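## Task

Four nests, N1 to N4, each carry one of the plates E01, E07, E10 and E70, and only the ID labels tell them apart. First, build a stack in rack S1, bottom to top: E10, E07, E70, E01. E10 must rest flat on the rack floor, each plate above must sit fully nested in the one below, and every plate's labelled short end must face the rack's front (the side toward the viewer). Second, release the plates and press the START key on post KP until it latches. Third, return every plate to the nest it came from, lying flat within the locators with well A1 at the corner marked A1, while START stays latched. Nothing may depend on the robot holding it at the end; open the gripper and move away when finished.

## Robot and tools

Robot: one arm with four axes (lift, shoulder, elbow, wrist yaw) and a two-finger gripper that always stays level; it can move and turn about vertical, never tilt. The commanded point, end_effector_position, is midway between the two rubber pads, roughly 2 to 3 cm behind the fingertips. The fingertips cannot touch each other, so a key is pushed with a single fingertip.

Frames. Scene frame: origin on the table surface under the arm base, +z up, +y to the left when looking along +x. Gripper frame: fingers extend along its +x, and they open and close along its y. All motion numbers in calls are in the gripper frame, not the scene frame.

execute_actions(actions): actions is a list of actions run one after another. Each action is a table of at most 15 rows; each row lasts one control step (1/30 s). If fewer than 15 rows are given, the final row is repeated until 15 steps have passed. A row is 5 numbers, each in [-1, 1], ordered dx, dy, dz, rz, opening. dx, dy, dz, rz are an offset (not a pose) from the gripper's measured pose when that action began; for the first action of a call that is the last pose a result reported. Every row is relative to that same start, not to the row before it. Scale: 1.0 equals 0.6 m for dx/dy/dz and 180 degrees for rz; positive rz turns from +x toward +y. opening is absolute: +1 is fully open (0.140 m), -1 is closed, which still leaves 0.066 m between fingers. Allow at least about 0.6 s for a full open-to-close. An empty list just returns state and images. Each step the command is clipped to within 70 mm and 16 degrees of the measured pose, and after an action the arm continues only to the last clipped pose, so a long offset needs further actions.

move(target, speed, blocking): target is one row in the same 5-number layout, an offset in gripper axes from the pose in this scene's most recent result that shows a pose; opening is absolute and is sent when the move starts. The gripper follows a straight path lasting 0.5 to 10 s (cut off at 10 s). speed is the path's top speed in m/s, 0.002 to 0.5, default 0.25; turning is capped at twice that value in rad/s, taking the shorter way. The path ignores obstacles; the real gripper lags, can drift, and may exceed speed, most with the arm nearly stretched. Faster contact hits harder; a target set further beyond a contact presses harder. blocking=false returns after 0.5 s while motion continues; until a result shows the move ended, other moves and action rows are refused, so use wait or stop first.

wait(seconds): 0 to 10 s, holds the last command; returns early if a running move ends. stop(): brakes a running move (needs distance, more when fast); fingers keep moving. zoom_image(camera, region): camera is cam_high (672x504), cam_low (672x504) or cam_wrist (616x616); region [x0, y0, x1, y1] in pixels from the top-left, no larger than 504 by 504. finished_scene(scene): ends the numbered scene for good and reports success; the goal must already hold and remain stable.

Results: a state line with end_effector_position (m) and end_effector_quat_wxyz in the scene frame (less exact at long reach); Joint positions giving lift (m, 0 to 0.550), shoulder (-2 to 2 rad), elbow (-2.8 to 2.8), wrist yaw (-12.566 to 12.566), then pad gap (m); grip_measured on the opening scale; Hand target, where the controller is currently heading; step readings for action calls, with HELD where a row was partly held back; a "pose unreachable" line when the clearance check altered or blocked a command. A move adds a "move:" line: done (at rest near target), off_target, moving, held (last step blocked) or fault, plus limits such as paced (pose clipped) or held (some steps blocked; the arm may then surge faster than speed), and distance from target.

Gripping: command an opening about 0.04 below grip_measured for a firm hold, less for a lighter one; readings may be offset by up to about 1 mm for the whole scene. Pad force tops out near 18 N per pad, though a quick close can squeeze harder.

Plates: well A1 lies at the labelled short end, in the corner opposite the labelled long side. Loose items may occasionally get nudged.

Avoid: an elbow reading within 0.4 rad of 0 (arm can fold and fault); contact torque reaching load limits (lift 55.2 N, shoulder 8.28 N m, elbow 4.14 N m, wrist yaw 1.38 N m, including held weight), which freezes the arm for 10 s and drops the rest of the call; motor heat from holding loads (warning at 85 °C, braking fault at 100 °C); lighting START before the stack is fully correct, which fails the job; dropping plates from more than a few millimetres; slams, hard pushes, and anything falling off the table.

Each tool is called after "Request:" as name([rows], argument=value, ...), one row to a line, values as JSON.

## Session

Request:
execute_actions(actions=[])

Scene clock: 0.00 s.
end_effector_position=(+0.4020, -0.2959, +0.4636) grip_measured=+1.00 end_effector_quat_wxyz=(+0.763, +0.000, +0.000, -0.646)
Joint positions: [ 0.459  0.263  1.027 -2.695  0.14 ]
Hand target: +0.402, -0.296, +0.464; +0.763, +0.000, +0.000, -0.646

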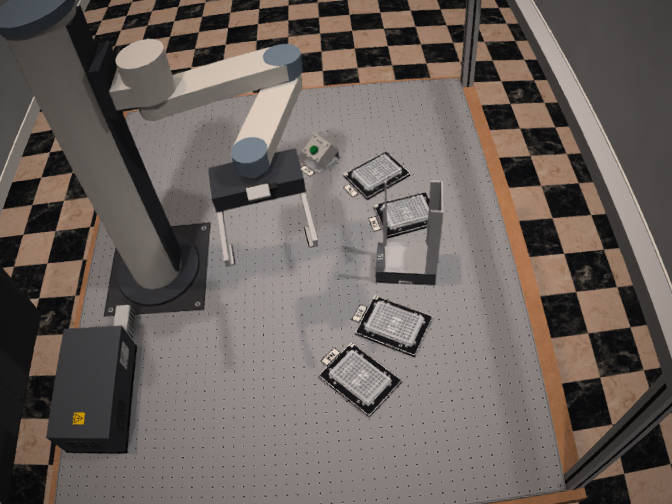

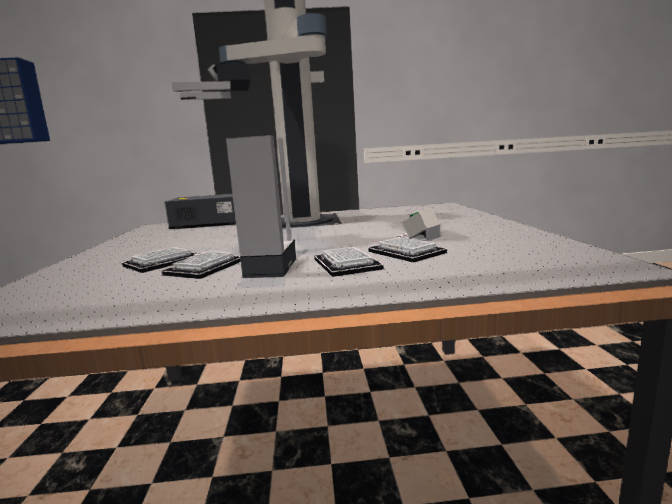

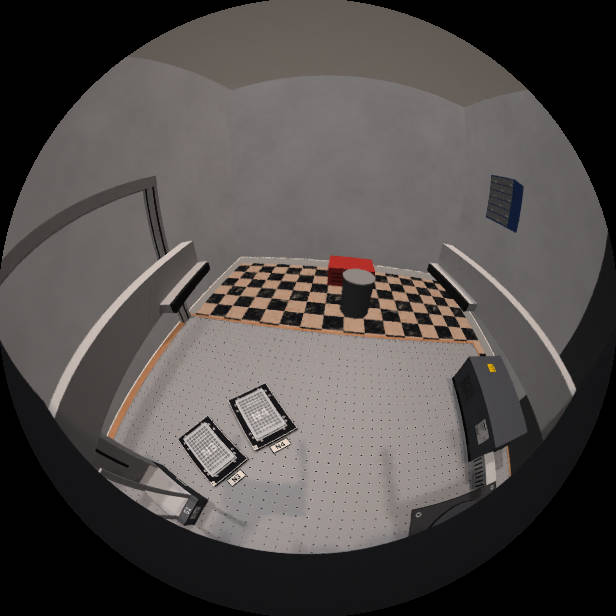

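Request:
zoom_image(camera="cam_high", region=[290, 120, 470, 300])

Request:
zoom_image(camera="cam_high", region=[300, 280, 450, 420])

Request:
zoom_image(camera="cam_low", region=[110, 190, 460, 290])

Region (290, 120, 470, 300) of cam_high's 672x504 image, scaled by 2.800, with more detail than that image has.

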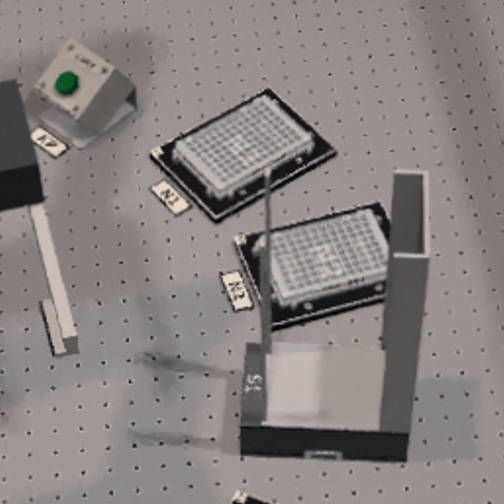

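Region (300, 280, 450, 420) of cam_high's 672x504 image, scaled by 3.360, with more detail than that image has; it fills the top 470 rows of this view, and the rest is white.

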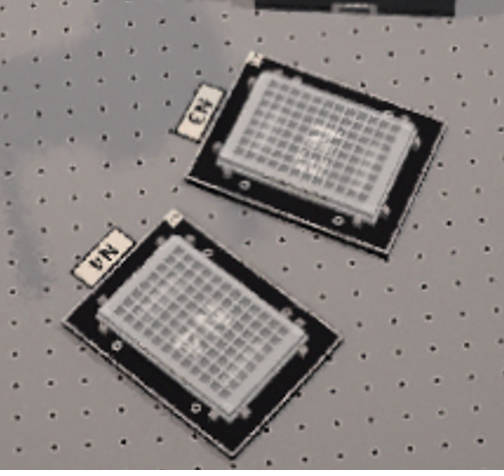

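Region (110, 190, 460, 290) of cam_low's 672x504 image, scaled by 1.440, with more detail than that image has; it fills the top 144 rows of this view, and the rest is white.

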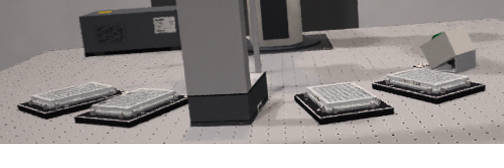

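Request:
move(target=[-0.487,0.081,-0.55,0.447,1])

Scene clock: 13.70 s.
end_effector_position=(+0.4018, +0.0004, +0.1336) grip_measured=+1.00 end_effector_quat_wxyz=(+1.000, +0.000, +0.000, -0.000)
Joint positions: [ 0.129  0.953  0.298 -1.252  0.14 ]
Hand target: +0.402, +0.000, +0.134; +1.000, +0.000, +0.000, -0.000
Off the commanded pose: 0.000 m, 0 deg.
move: done

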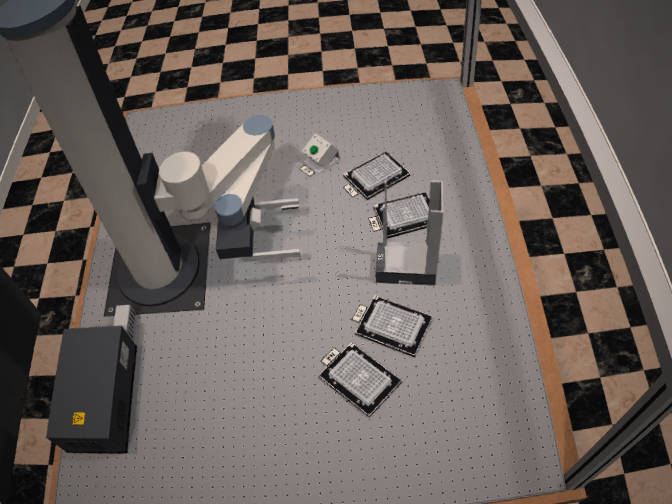

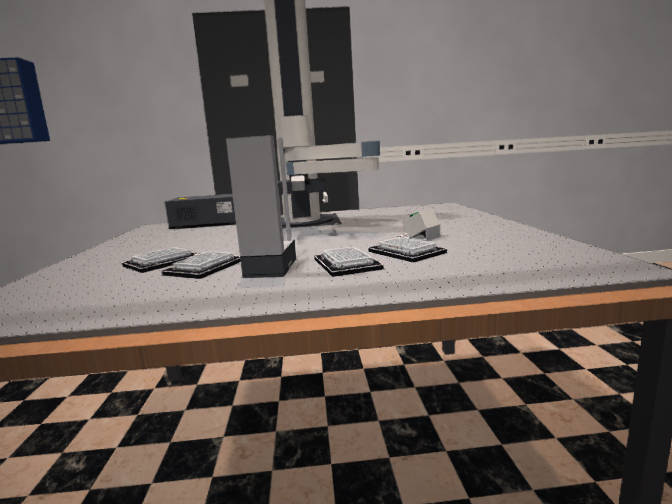

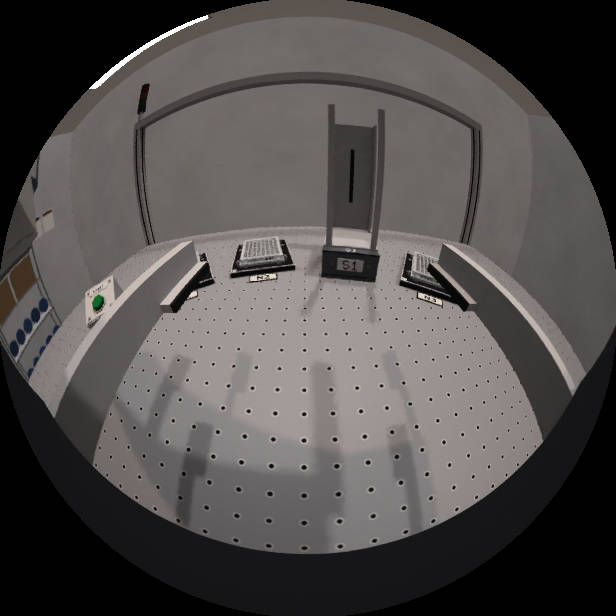

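Request:
move(target=[0.22,0.11,-0.09,0.067,1])

Request:
zoom_image(camera="cam_wrist", region=[60, 150, 560, 400])

Scene clock: 20.77 s.
end_effector_position=(+0.5338, +0.0664, +0.0796) grip_measured=+1.00 end_effector_quat_wxyz=(+0.994, +0.000, +0.000, +0.105)
Joint positions: [ 0.075  1.134  0.882 -1.806  0.14 ]
Hand target: +0.534, +0.066, +0.080; +0.994, +0.000, +0.000, +0.105
Off the commanded pose: 0.000 m, 0 deg.
move: done

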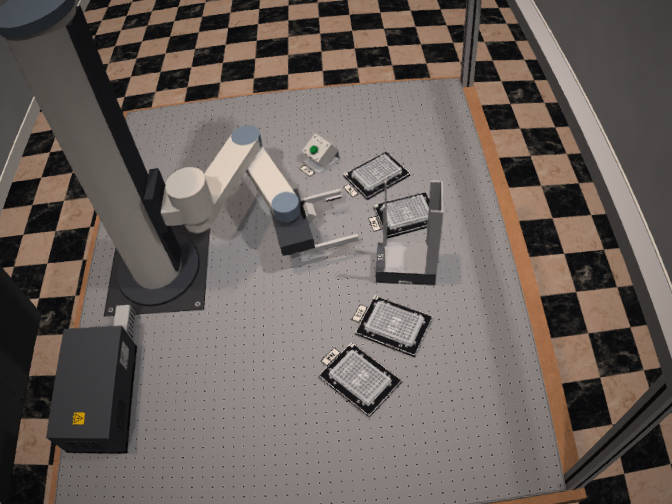

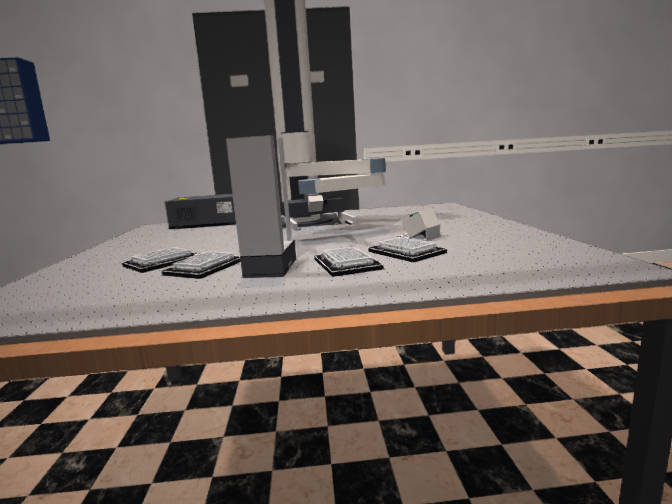

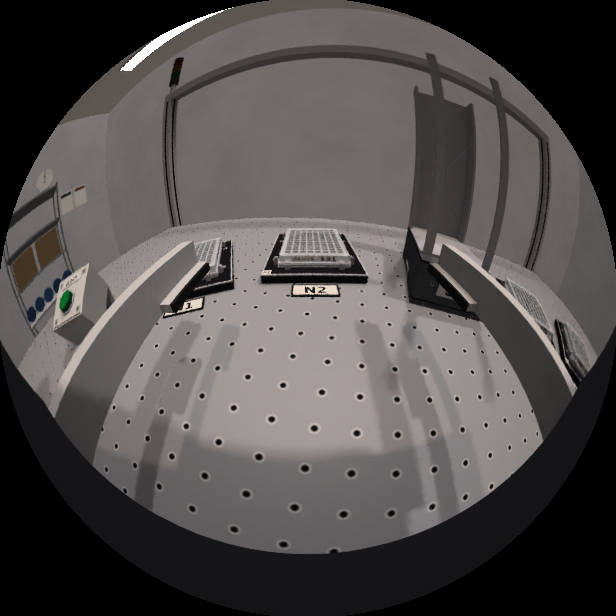

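Region (60, 150, 560, 400) of cam_wrist's 616x616 image, scaled by 1.008, with more detail than that image has.

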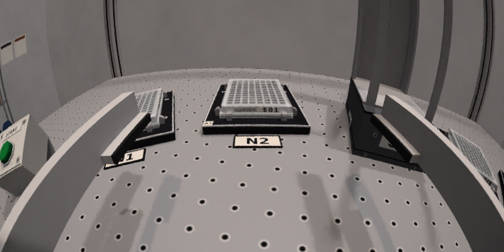

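Request:
zoom_image(camera="cam_wrist", region=[180, 215, 380, 305])

Request:
zoom_image(camera="cam_high", region=[340, 145, 420, 205])

Request:
zoom_image(camera="cam_wrist", region=[490, 260, 616, 400])

Region (180, 215, 380, 305) of cam_wrist's 616x616 image, scaled by 2.520, with more detail than that image has; it fills the top 227 rows of this view, and the rest is white.

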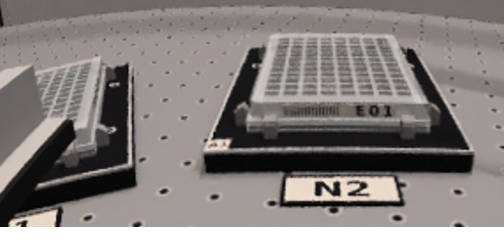

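Region (340, 145, 420, 205) of cam_high's 672x504 image, scaled by 6.300, with more detail than that image has; it fills the top 378 rows of this view, and the rest is white.

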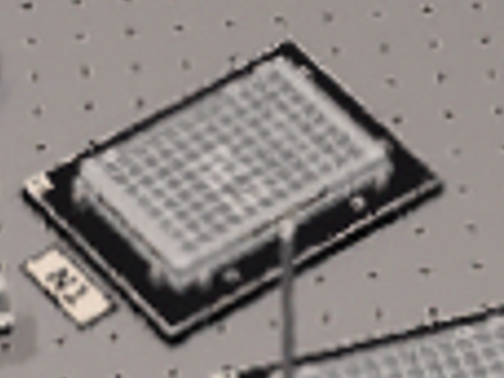

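Region (490, 260, 616, 400) of cam_wrist's 616x616 image, scaled by 3.600, with more detail than that image has; it fills the left 454 columns of this view, and the rest is white.

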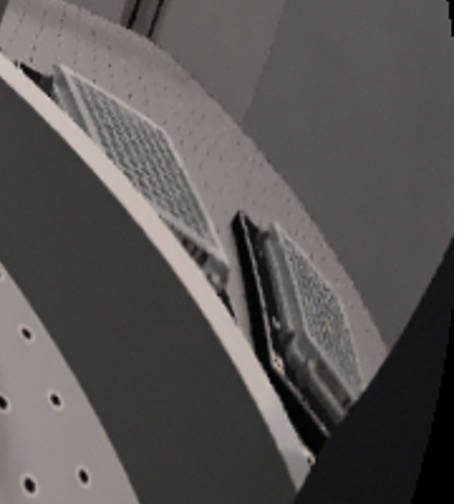

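Request:
move(target=[-0.02,0.17,0,0.1,0.2])

Request:
zoom_image(camera="cam_wrist", region=[218, 215, 418, 305])

Request:
move(target=[-0.227,-0.445,0,-0.3,0.2])

Request:
zoom_image(camera="cam_wrist", region=[218, 215, 418, 305])

Scene clock: 31.77 s.
end_effector_position=(+0.5007, +0.1638, +0.0796) grip_measured=+0.20 end_effector_quat_wxyz=(+0.966, +0.000, +0.000, +0.260)
Joint positions: [ 0.075  1.397  0.883 -1.754  0.11 ]
Hand target: +0.501, +0.164, +0.080; +0.966, +0.000, +0.000, +0.259
Off the commanded pose: 0.000 m, 0 deg.
move: done

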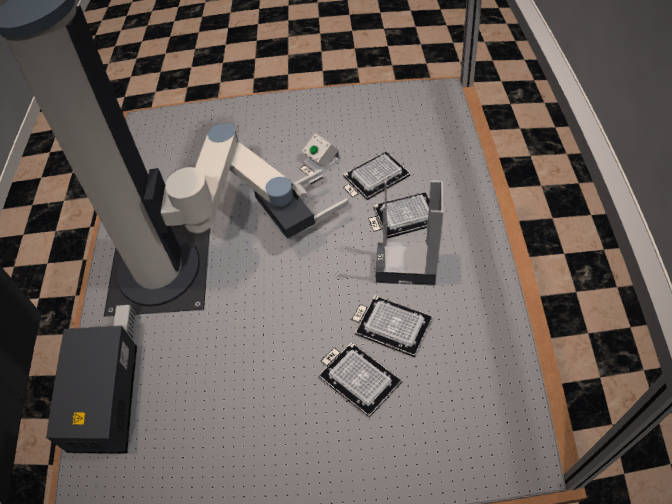

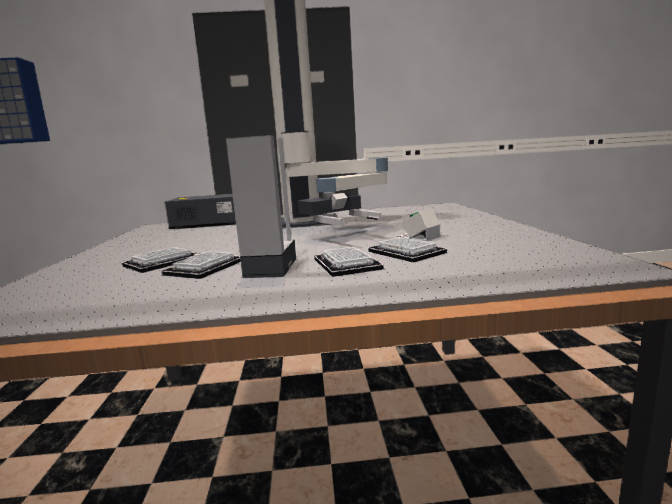

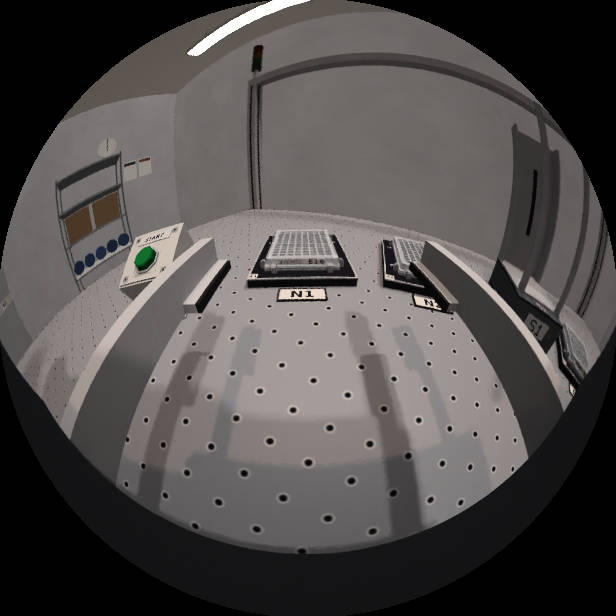

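Region (218, 215, 418, 305) of cam_wrist's 616x616 image, scaled by 2.520, with more detail than that image has; it fills the top 227 rows of this view, and the rest is white.

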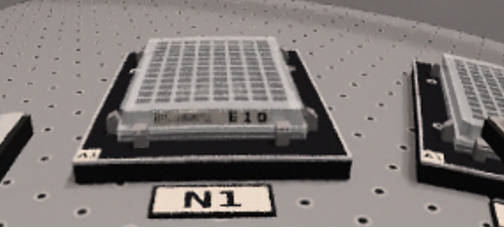

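Scene clock: 34.00 s.
end_effector_position=(+0.5167, -0.1356, +0.0796) grip_measured=+0.20 end_effector_quat_wxyz=(+0.978, +0.000, +0.000, -0.207)
Joint positions: [ 0.075  0.611  0.895 -1.923  0.11 ]
Hand target: +0.517, -0.136, +0.080; +0.978, +0.000, +0.000, -0.207
Off the commanded pose: 0.000 m, 0 deg.
move: done

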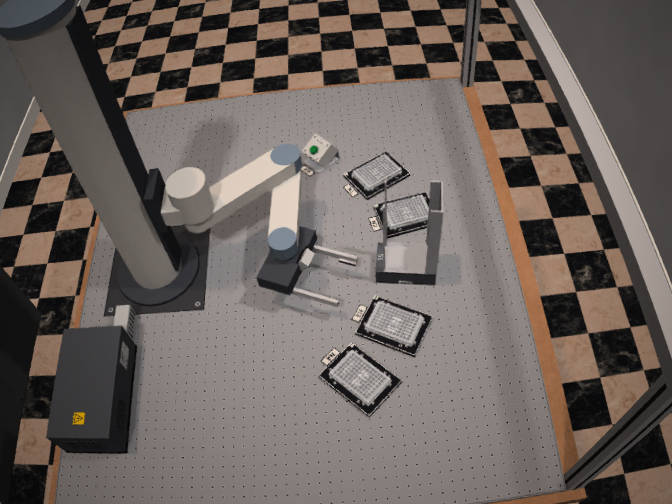

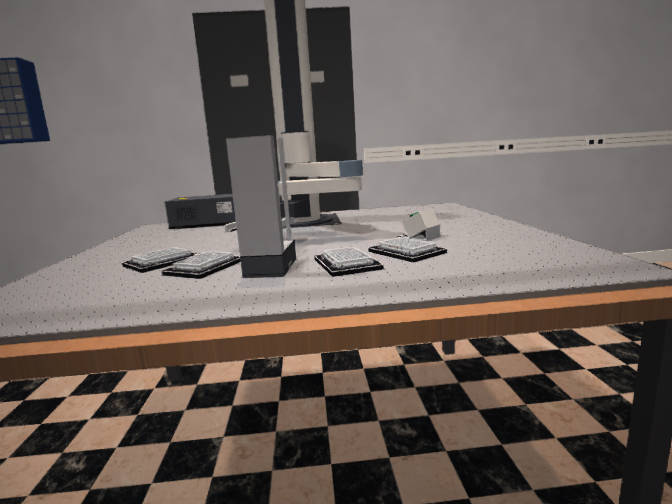

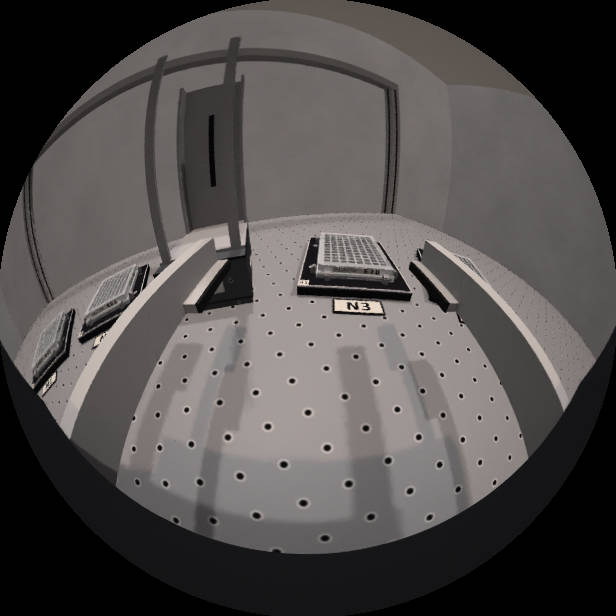

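Region (218, 215, 418, 305) of cam_wrist's 616x616 image, scaled by 2.520, with more detail than that image has; it fills the top 227 rows of this view, and the rest is white.

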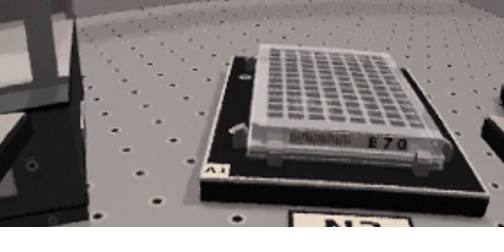

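Request:
move(target=[-0.247,0.46,0,0.3,0.2])

Request:
move(target=[0.25,0,-0.05,0,0.2])

Scene clock: 40.23 s.
end_effector_position=(+0.4931, +0.1770, +0.0796) grip_measured=+0.20 end_effector_quat_wxyz=(+0.966, +0.000, +0.000, +0.260)
Joint positions: [ 0.075  1.466  0.878 -1.818  0.11 ]
Hand target: +0.493, +0.177, +0.080; +0.966, +0.000, +0.000, +0.260
Off the commanded pose: 0.000 m, 0 deg.
move: done

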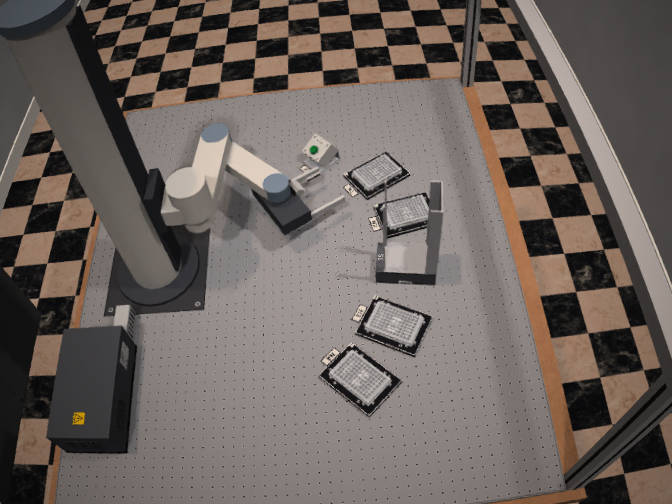

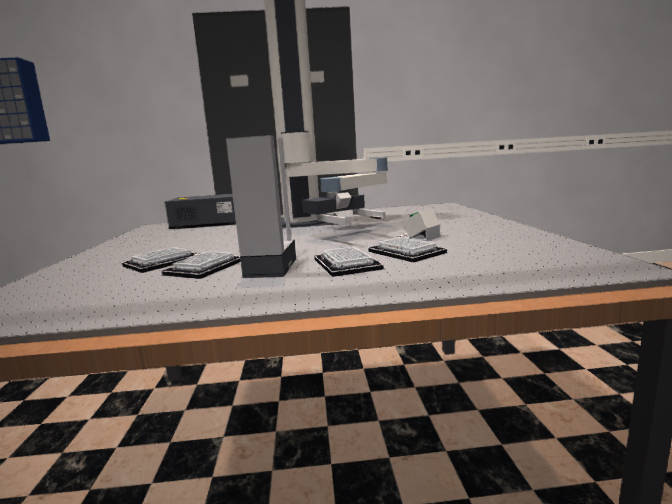

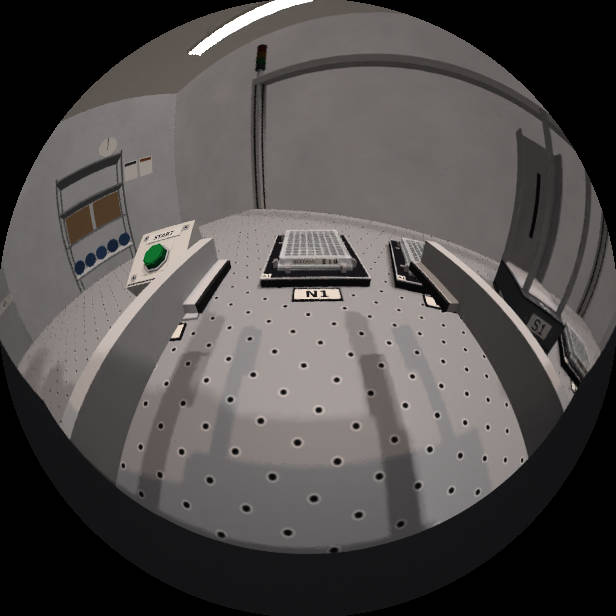

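Scene clock: 41.27 s.
end_effector_position=(+0.6229, +0.2523, +0.0495) grip_measured=+0.20 end_effector_quat_wxyz=(+0.966, +0.000, +0.000, +0.260)
Joint positions: [ 0.045  1.204  1.6   -2.278  0.11 ]
Hand target: +0.623, +0.252, +0.050; +0.966, +0.000, +0.000, +0.260
Off the commanded pose: 0.000 m, 0 deg.
move: done

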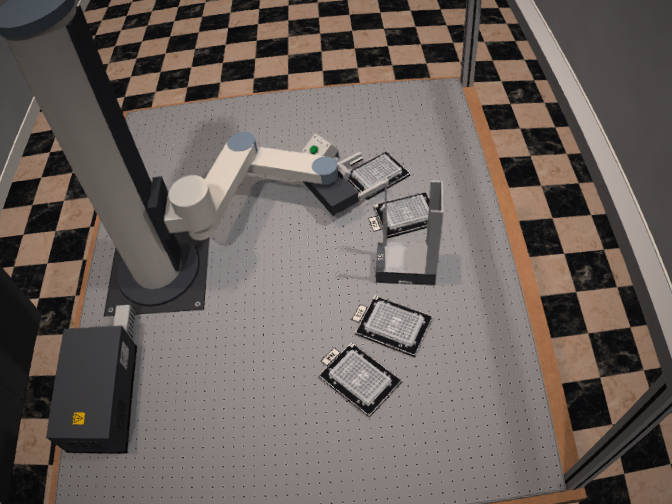

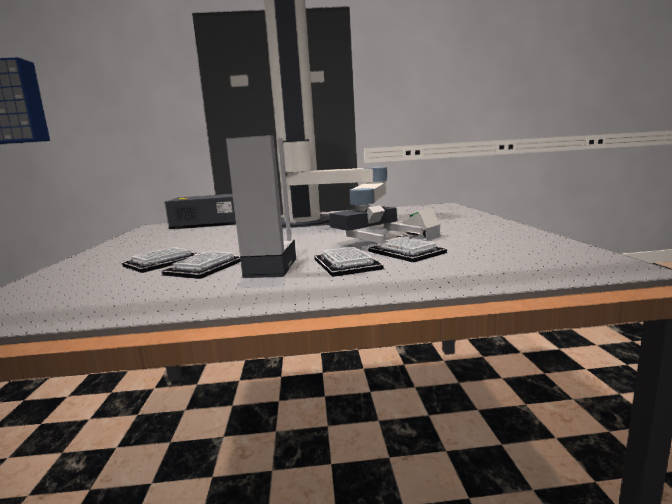

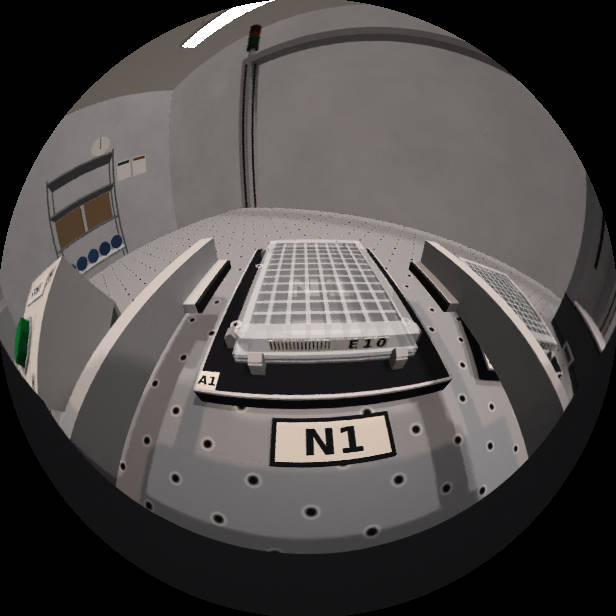

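Request:
move(target=[0.05,0,-0.035,0,0], speed=0.05)

Request:
zoom_image(camera="cam_high", region=[290, 120, 430, 220])

Request:
zoom_image(camera="cam_low", region=[330, 190, 460, 270])

Scene clock: 46.73 s.
end_effector_position=(+0.6488, +0.2674, +0.0285) grip_measured=+0.00 end_effector_quat_wxyz=(+0.966, +0.000, +0.000, +0.260)
Joint positions: [ 0.023  1.13   1.775 -2.378  0.103]
Hand target: +0.649, +0.267, +0.029; +0.966, +0.000, +0.000, +0.260
Off the commanded pose: 0.000 m, 0 deg.
move: done

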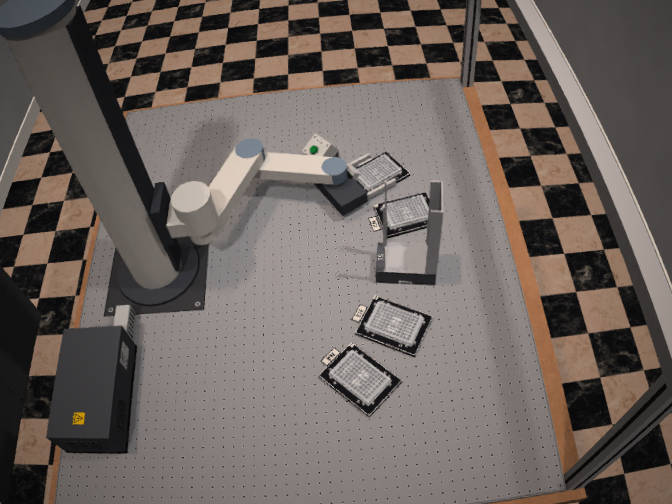

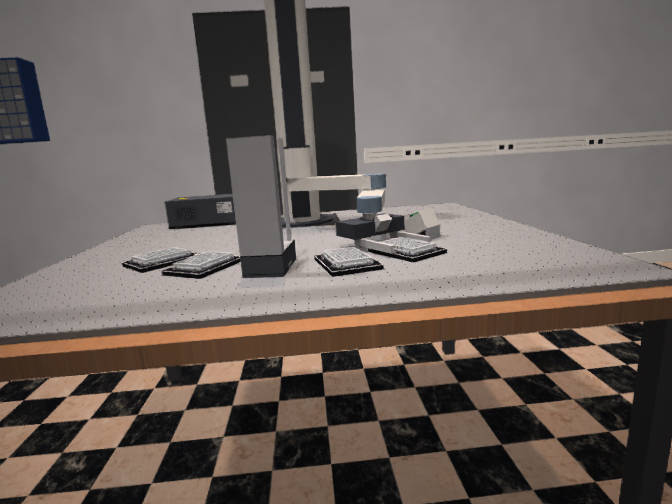

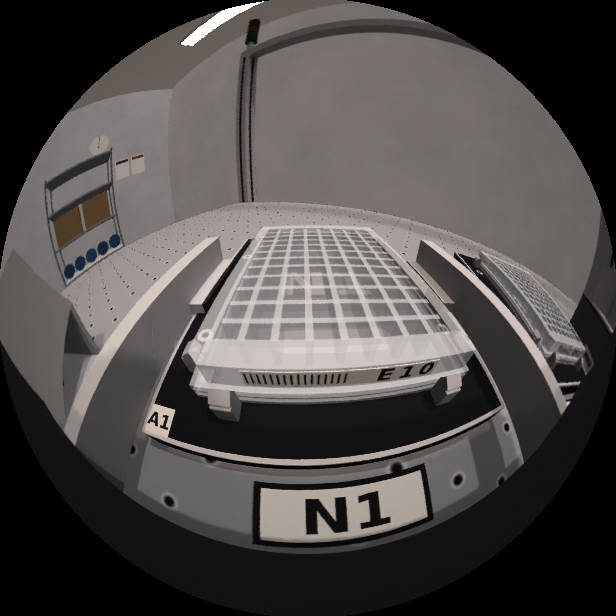

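Region (290, 120, 430, 220) of cam_high's 672x504 image, scaled by 3.600, with more detail than that image has; it fills the top 360 rows of this view, and the rest is white.

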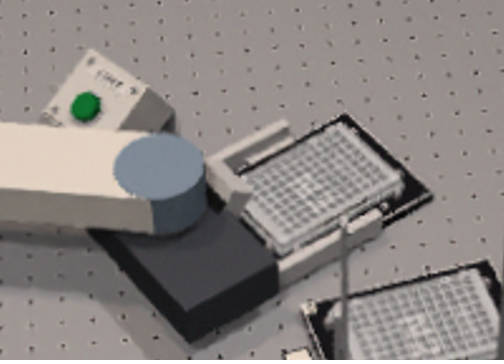

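Region (330, 190, 460, 270) of cam_low's 672x504 image, scaled by 3.877, with more detail than that image has; it fills the top 310 rows of this view, and the rest is white.

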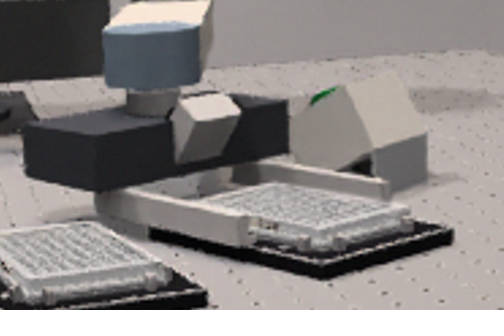

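Request:
move(target=[0.015,-0.002,-0.013,0.008,-0.3], speed=0.02)

Request:
zoom_image(camera="cam_high", region=[330, 140, 430, 210])

Request:
zoom_image(camera="cam_low", region=[350, 220, 450, 270])

Scene clock: 61.70 s.
end_effector_position=(+0.6521, +0.2685, +0.0273) grip_measured=-0.30 end_effector_quat_wxyz=(+0.964, +0.000, +0.000, +0.266)
Joint positions: [ 0.022  1.115  1.797 -2.374  0.092]
Hand target: +0.652, +0.268, +0.027; +0.964, +0.000, +0.000, +0.266
Off the commanded pose: 0.009 m, 1 deg.
TORQUE FAULT: the external load on joint 1 (lift) reached its load limit, and the arm stopped for 10 seconds. That time counts as 20 of the actions that you can send in this scene. The arm's remaining commands of this call were not run. The arm holds where it stopped, with its grip as last carried out, and accepts commands again: back off and push less far. The arm stops again, at the same cost, whenever a joint's load reaches its limit.
move: fault

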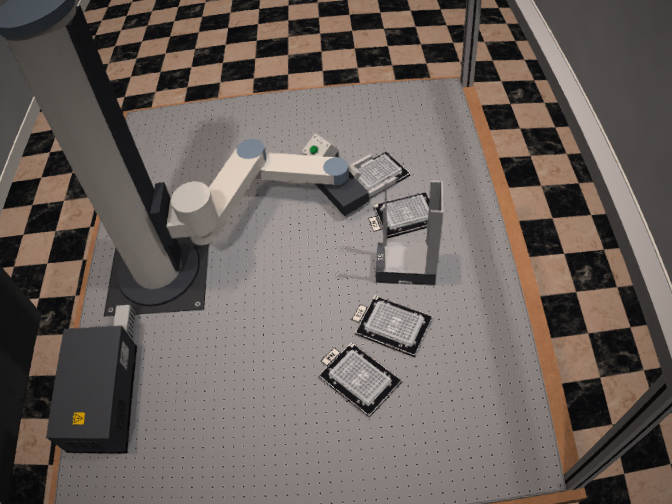

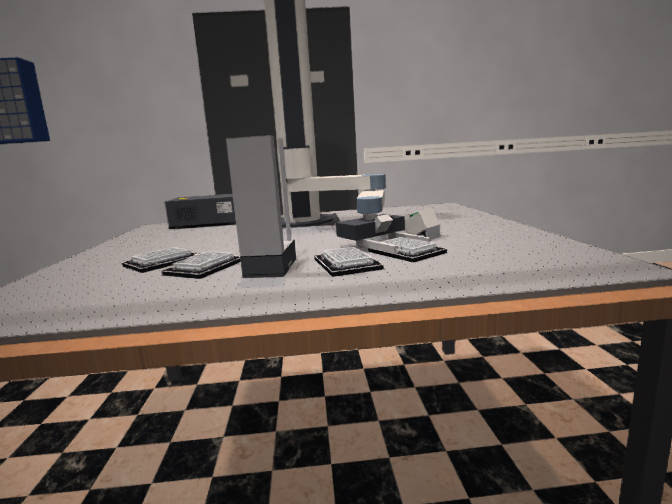

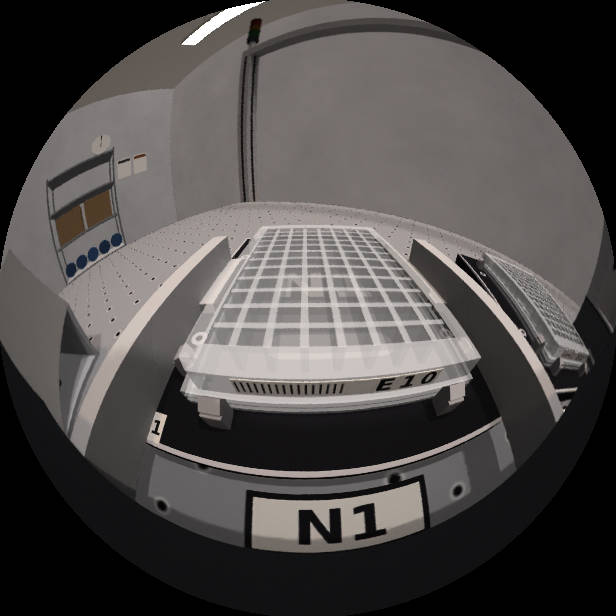

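Region (330, 140, 430, 210) of cam_high's 672x504 image, scaled by 5.040, with more detail than that image has; it fills the top 353 rows of this view, and the rest is white.

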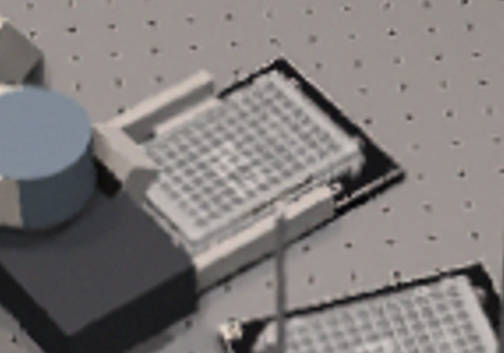

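Region (350, 220, 450, 270) of cam_low's 672x504 image, scaled by 5.040, with more detail than that image has.

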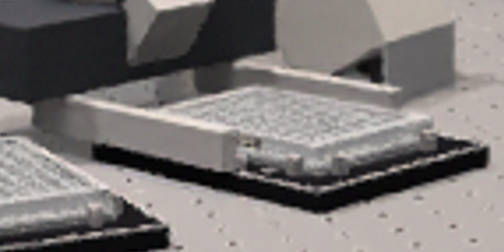

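Request:
move(target=[0,0,0.006,0,-0.3], speed=0.02)

Request:
move(target=[0.012,-0.002,0,0.004,-0.42], speed=0.02)

Request:
zoom_image(camera="cam_wrist", region=[140, 210, 520, 450])

Scene clock: 68.53 s.
end_effector_position=(+0.6521, +0.2685, +0.0309) grip_measured=-0.30 end_effector_quat_wxyz=(+0.964, +0.000, +0.000, +0.266)
Joint positions: [ 0.026  1.115  1.797 -2.374  0.092]
Hand target: +0.652, +0.268, +0.031; +0.964, +0.000, +0.000, +0.266
Off the commanded pose: 0.000 m, 0 deg.
move: done

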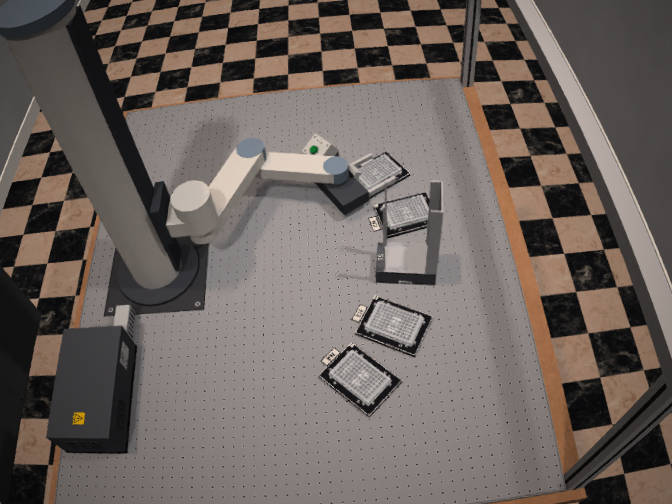

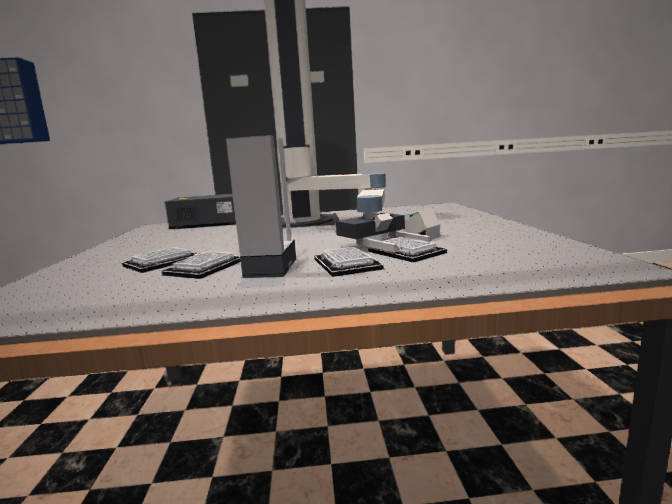

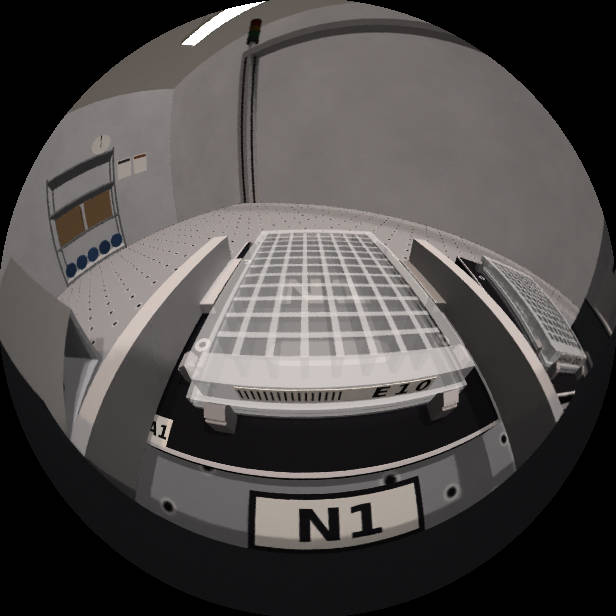

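Scene clock: 69.23 s.
end_effector_position=(+0.6583, +0.2724, +0.0309) grip_measured=-0.42 end_effector_quat_wxyz=(+0.962, +0.000, +0.000, +0.274)
Joint positions: [ 0.026  1.09   1.844 -2.377  0.088]
Hand target: +0.659, +0.271, +0.031; +0.962, +0.000, +0.000, +0.272
Off the commanded pose: 0.001 m, 0 deg.
move: done

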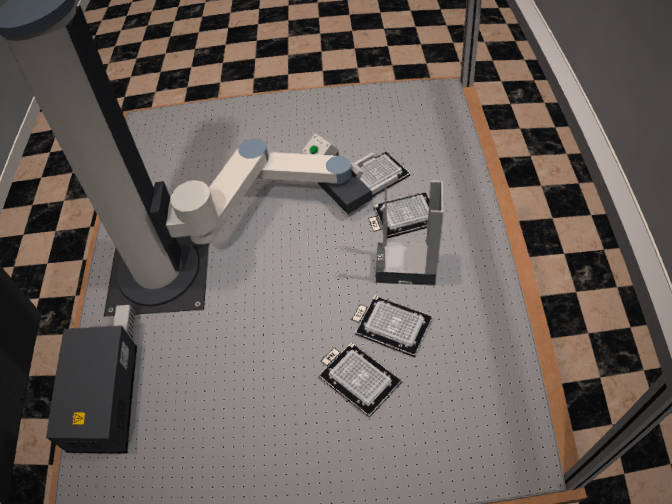

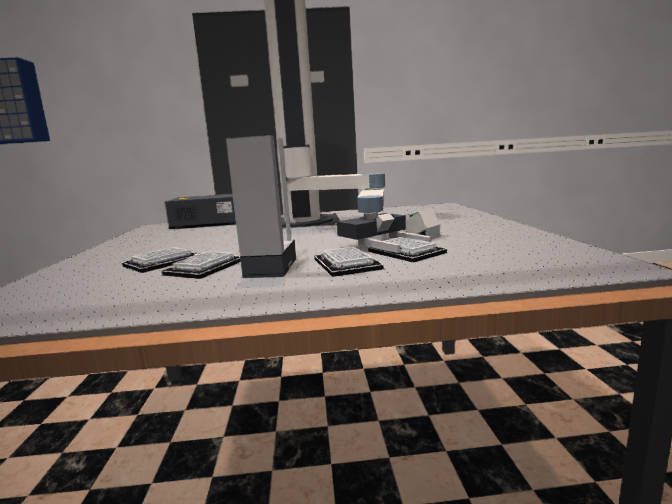

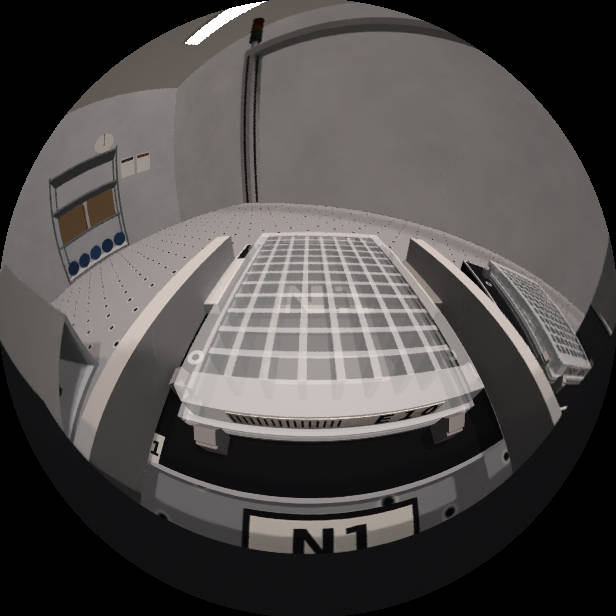

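Region (140, 210, 520, 450) of cam_wrist's 616x616 image, scaled by 1.326, with more detail than that image has; it fills the top 318 rows of this view, and the rest is white.

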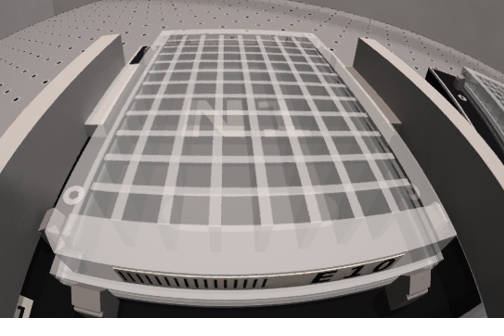

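Request:
execute_actions([
  [[0,0.002,0,0,-0.46]],
  [[0,0,0,0,-0.5]],
  [[0,0,0,0,-0.54]],
  [[0,0,0,0,-0.54]],
])

Scene clock: 74.30 s.
end_effector_position=(+0.6576, +0.2735, +0.0309) grip_measured=-0.48 end_effector_quat_wxyz=(+0.962, +0.000, +0.000, +0.274)
Joint positions: [ 0.026  1.093  1.843 -2.38   0.085]
Hand target: +0.658, +0.274, +0.031; +0.962, +0.000, +0.000, +0.274
Off the commanded pose: 0.000 m, 0 deg.
Step readings (end_effector_position; steps 1 to 15: 1st action; 16 to 30: 2nd action; 31 to 45: 3rd action; 46 to 60: 4th action):
0: (+0.6583, +0.2724, +0.0309)
1: (+0.6583, +0.2724, +0.0309)
2: (+0.6577, +0.2735, +0.0309)
4: (+0.6576, +0.2736, +0.0309)
8: (+0.6576, +0.2736, +0.0309)
15: (+0.6576, +0.2736, +0.0309)
16: (+0.6576, +0.2736, +0.0309)
17: (+0.6576, +0.2735, +0.0309)
19: (+0.6576, +0.2735, +0.0309)
23: (+0.6576, +0.2735, +0.0309)
30: (+0.6576, +0.2735, +0.0309)
31: (+0.6576, +0.2735, +0.0309)
32: (+0.6576, +0.2735, +0.0309)
34: (+0.6576, +0.2735, +0.0309)
38: (+0.6576, +0.2735, +0.0309)
45: (+0.6576, +0.2735, +0.0309)
46: (+0.6576, +0.2735, +0.0309)
47: (+0.6576, +0.2735, +0.0309)
49: (+0.6576, +0.2735, +0.0309)
53: (+0.6576, +0.2735, +0.0309)
60: end_effector_position above

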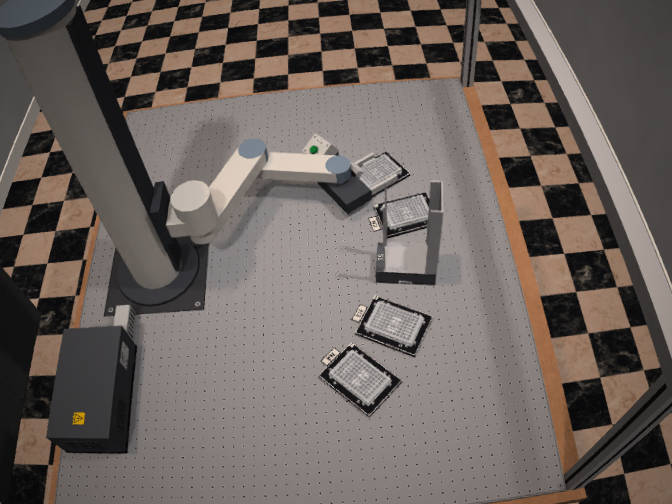

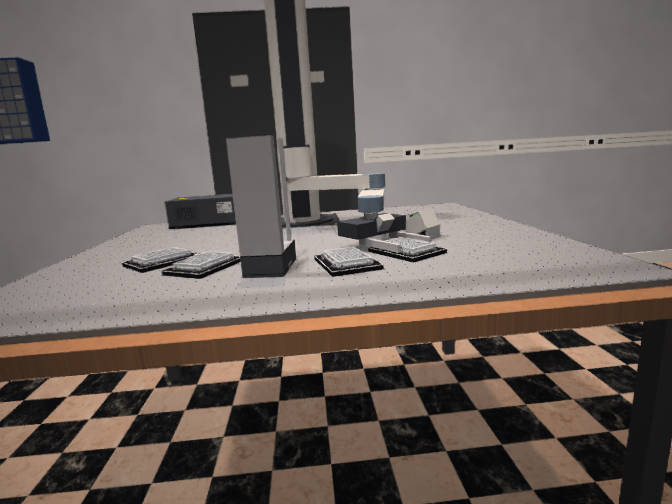

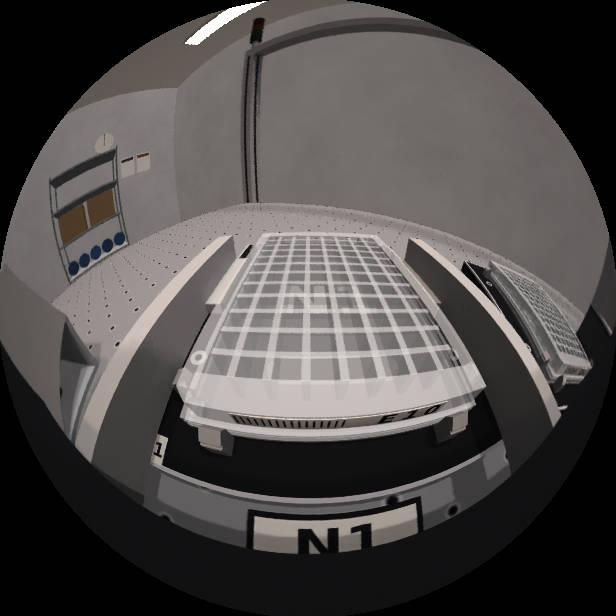

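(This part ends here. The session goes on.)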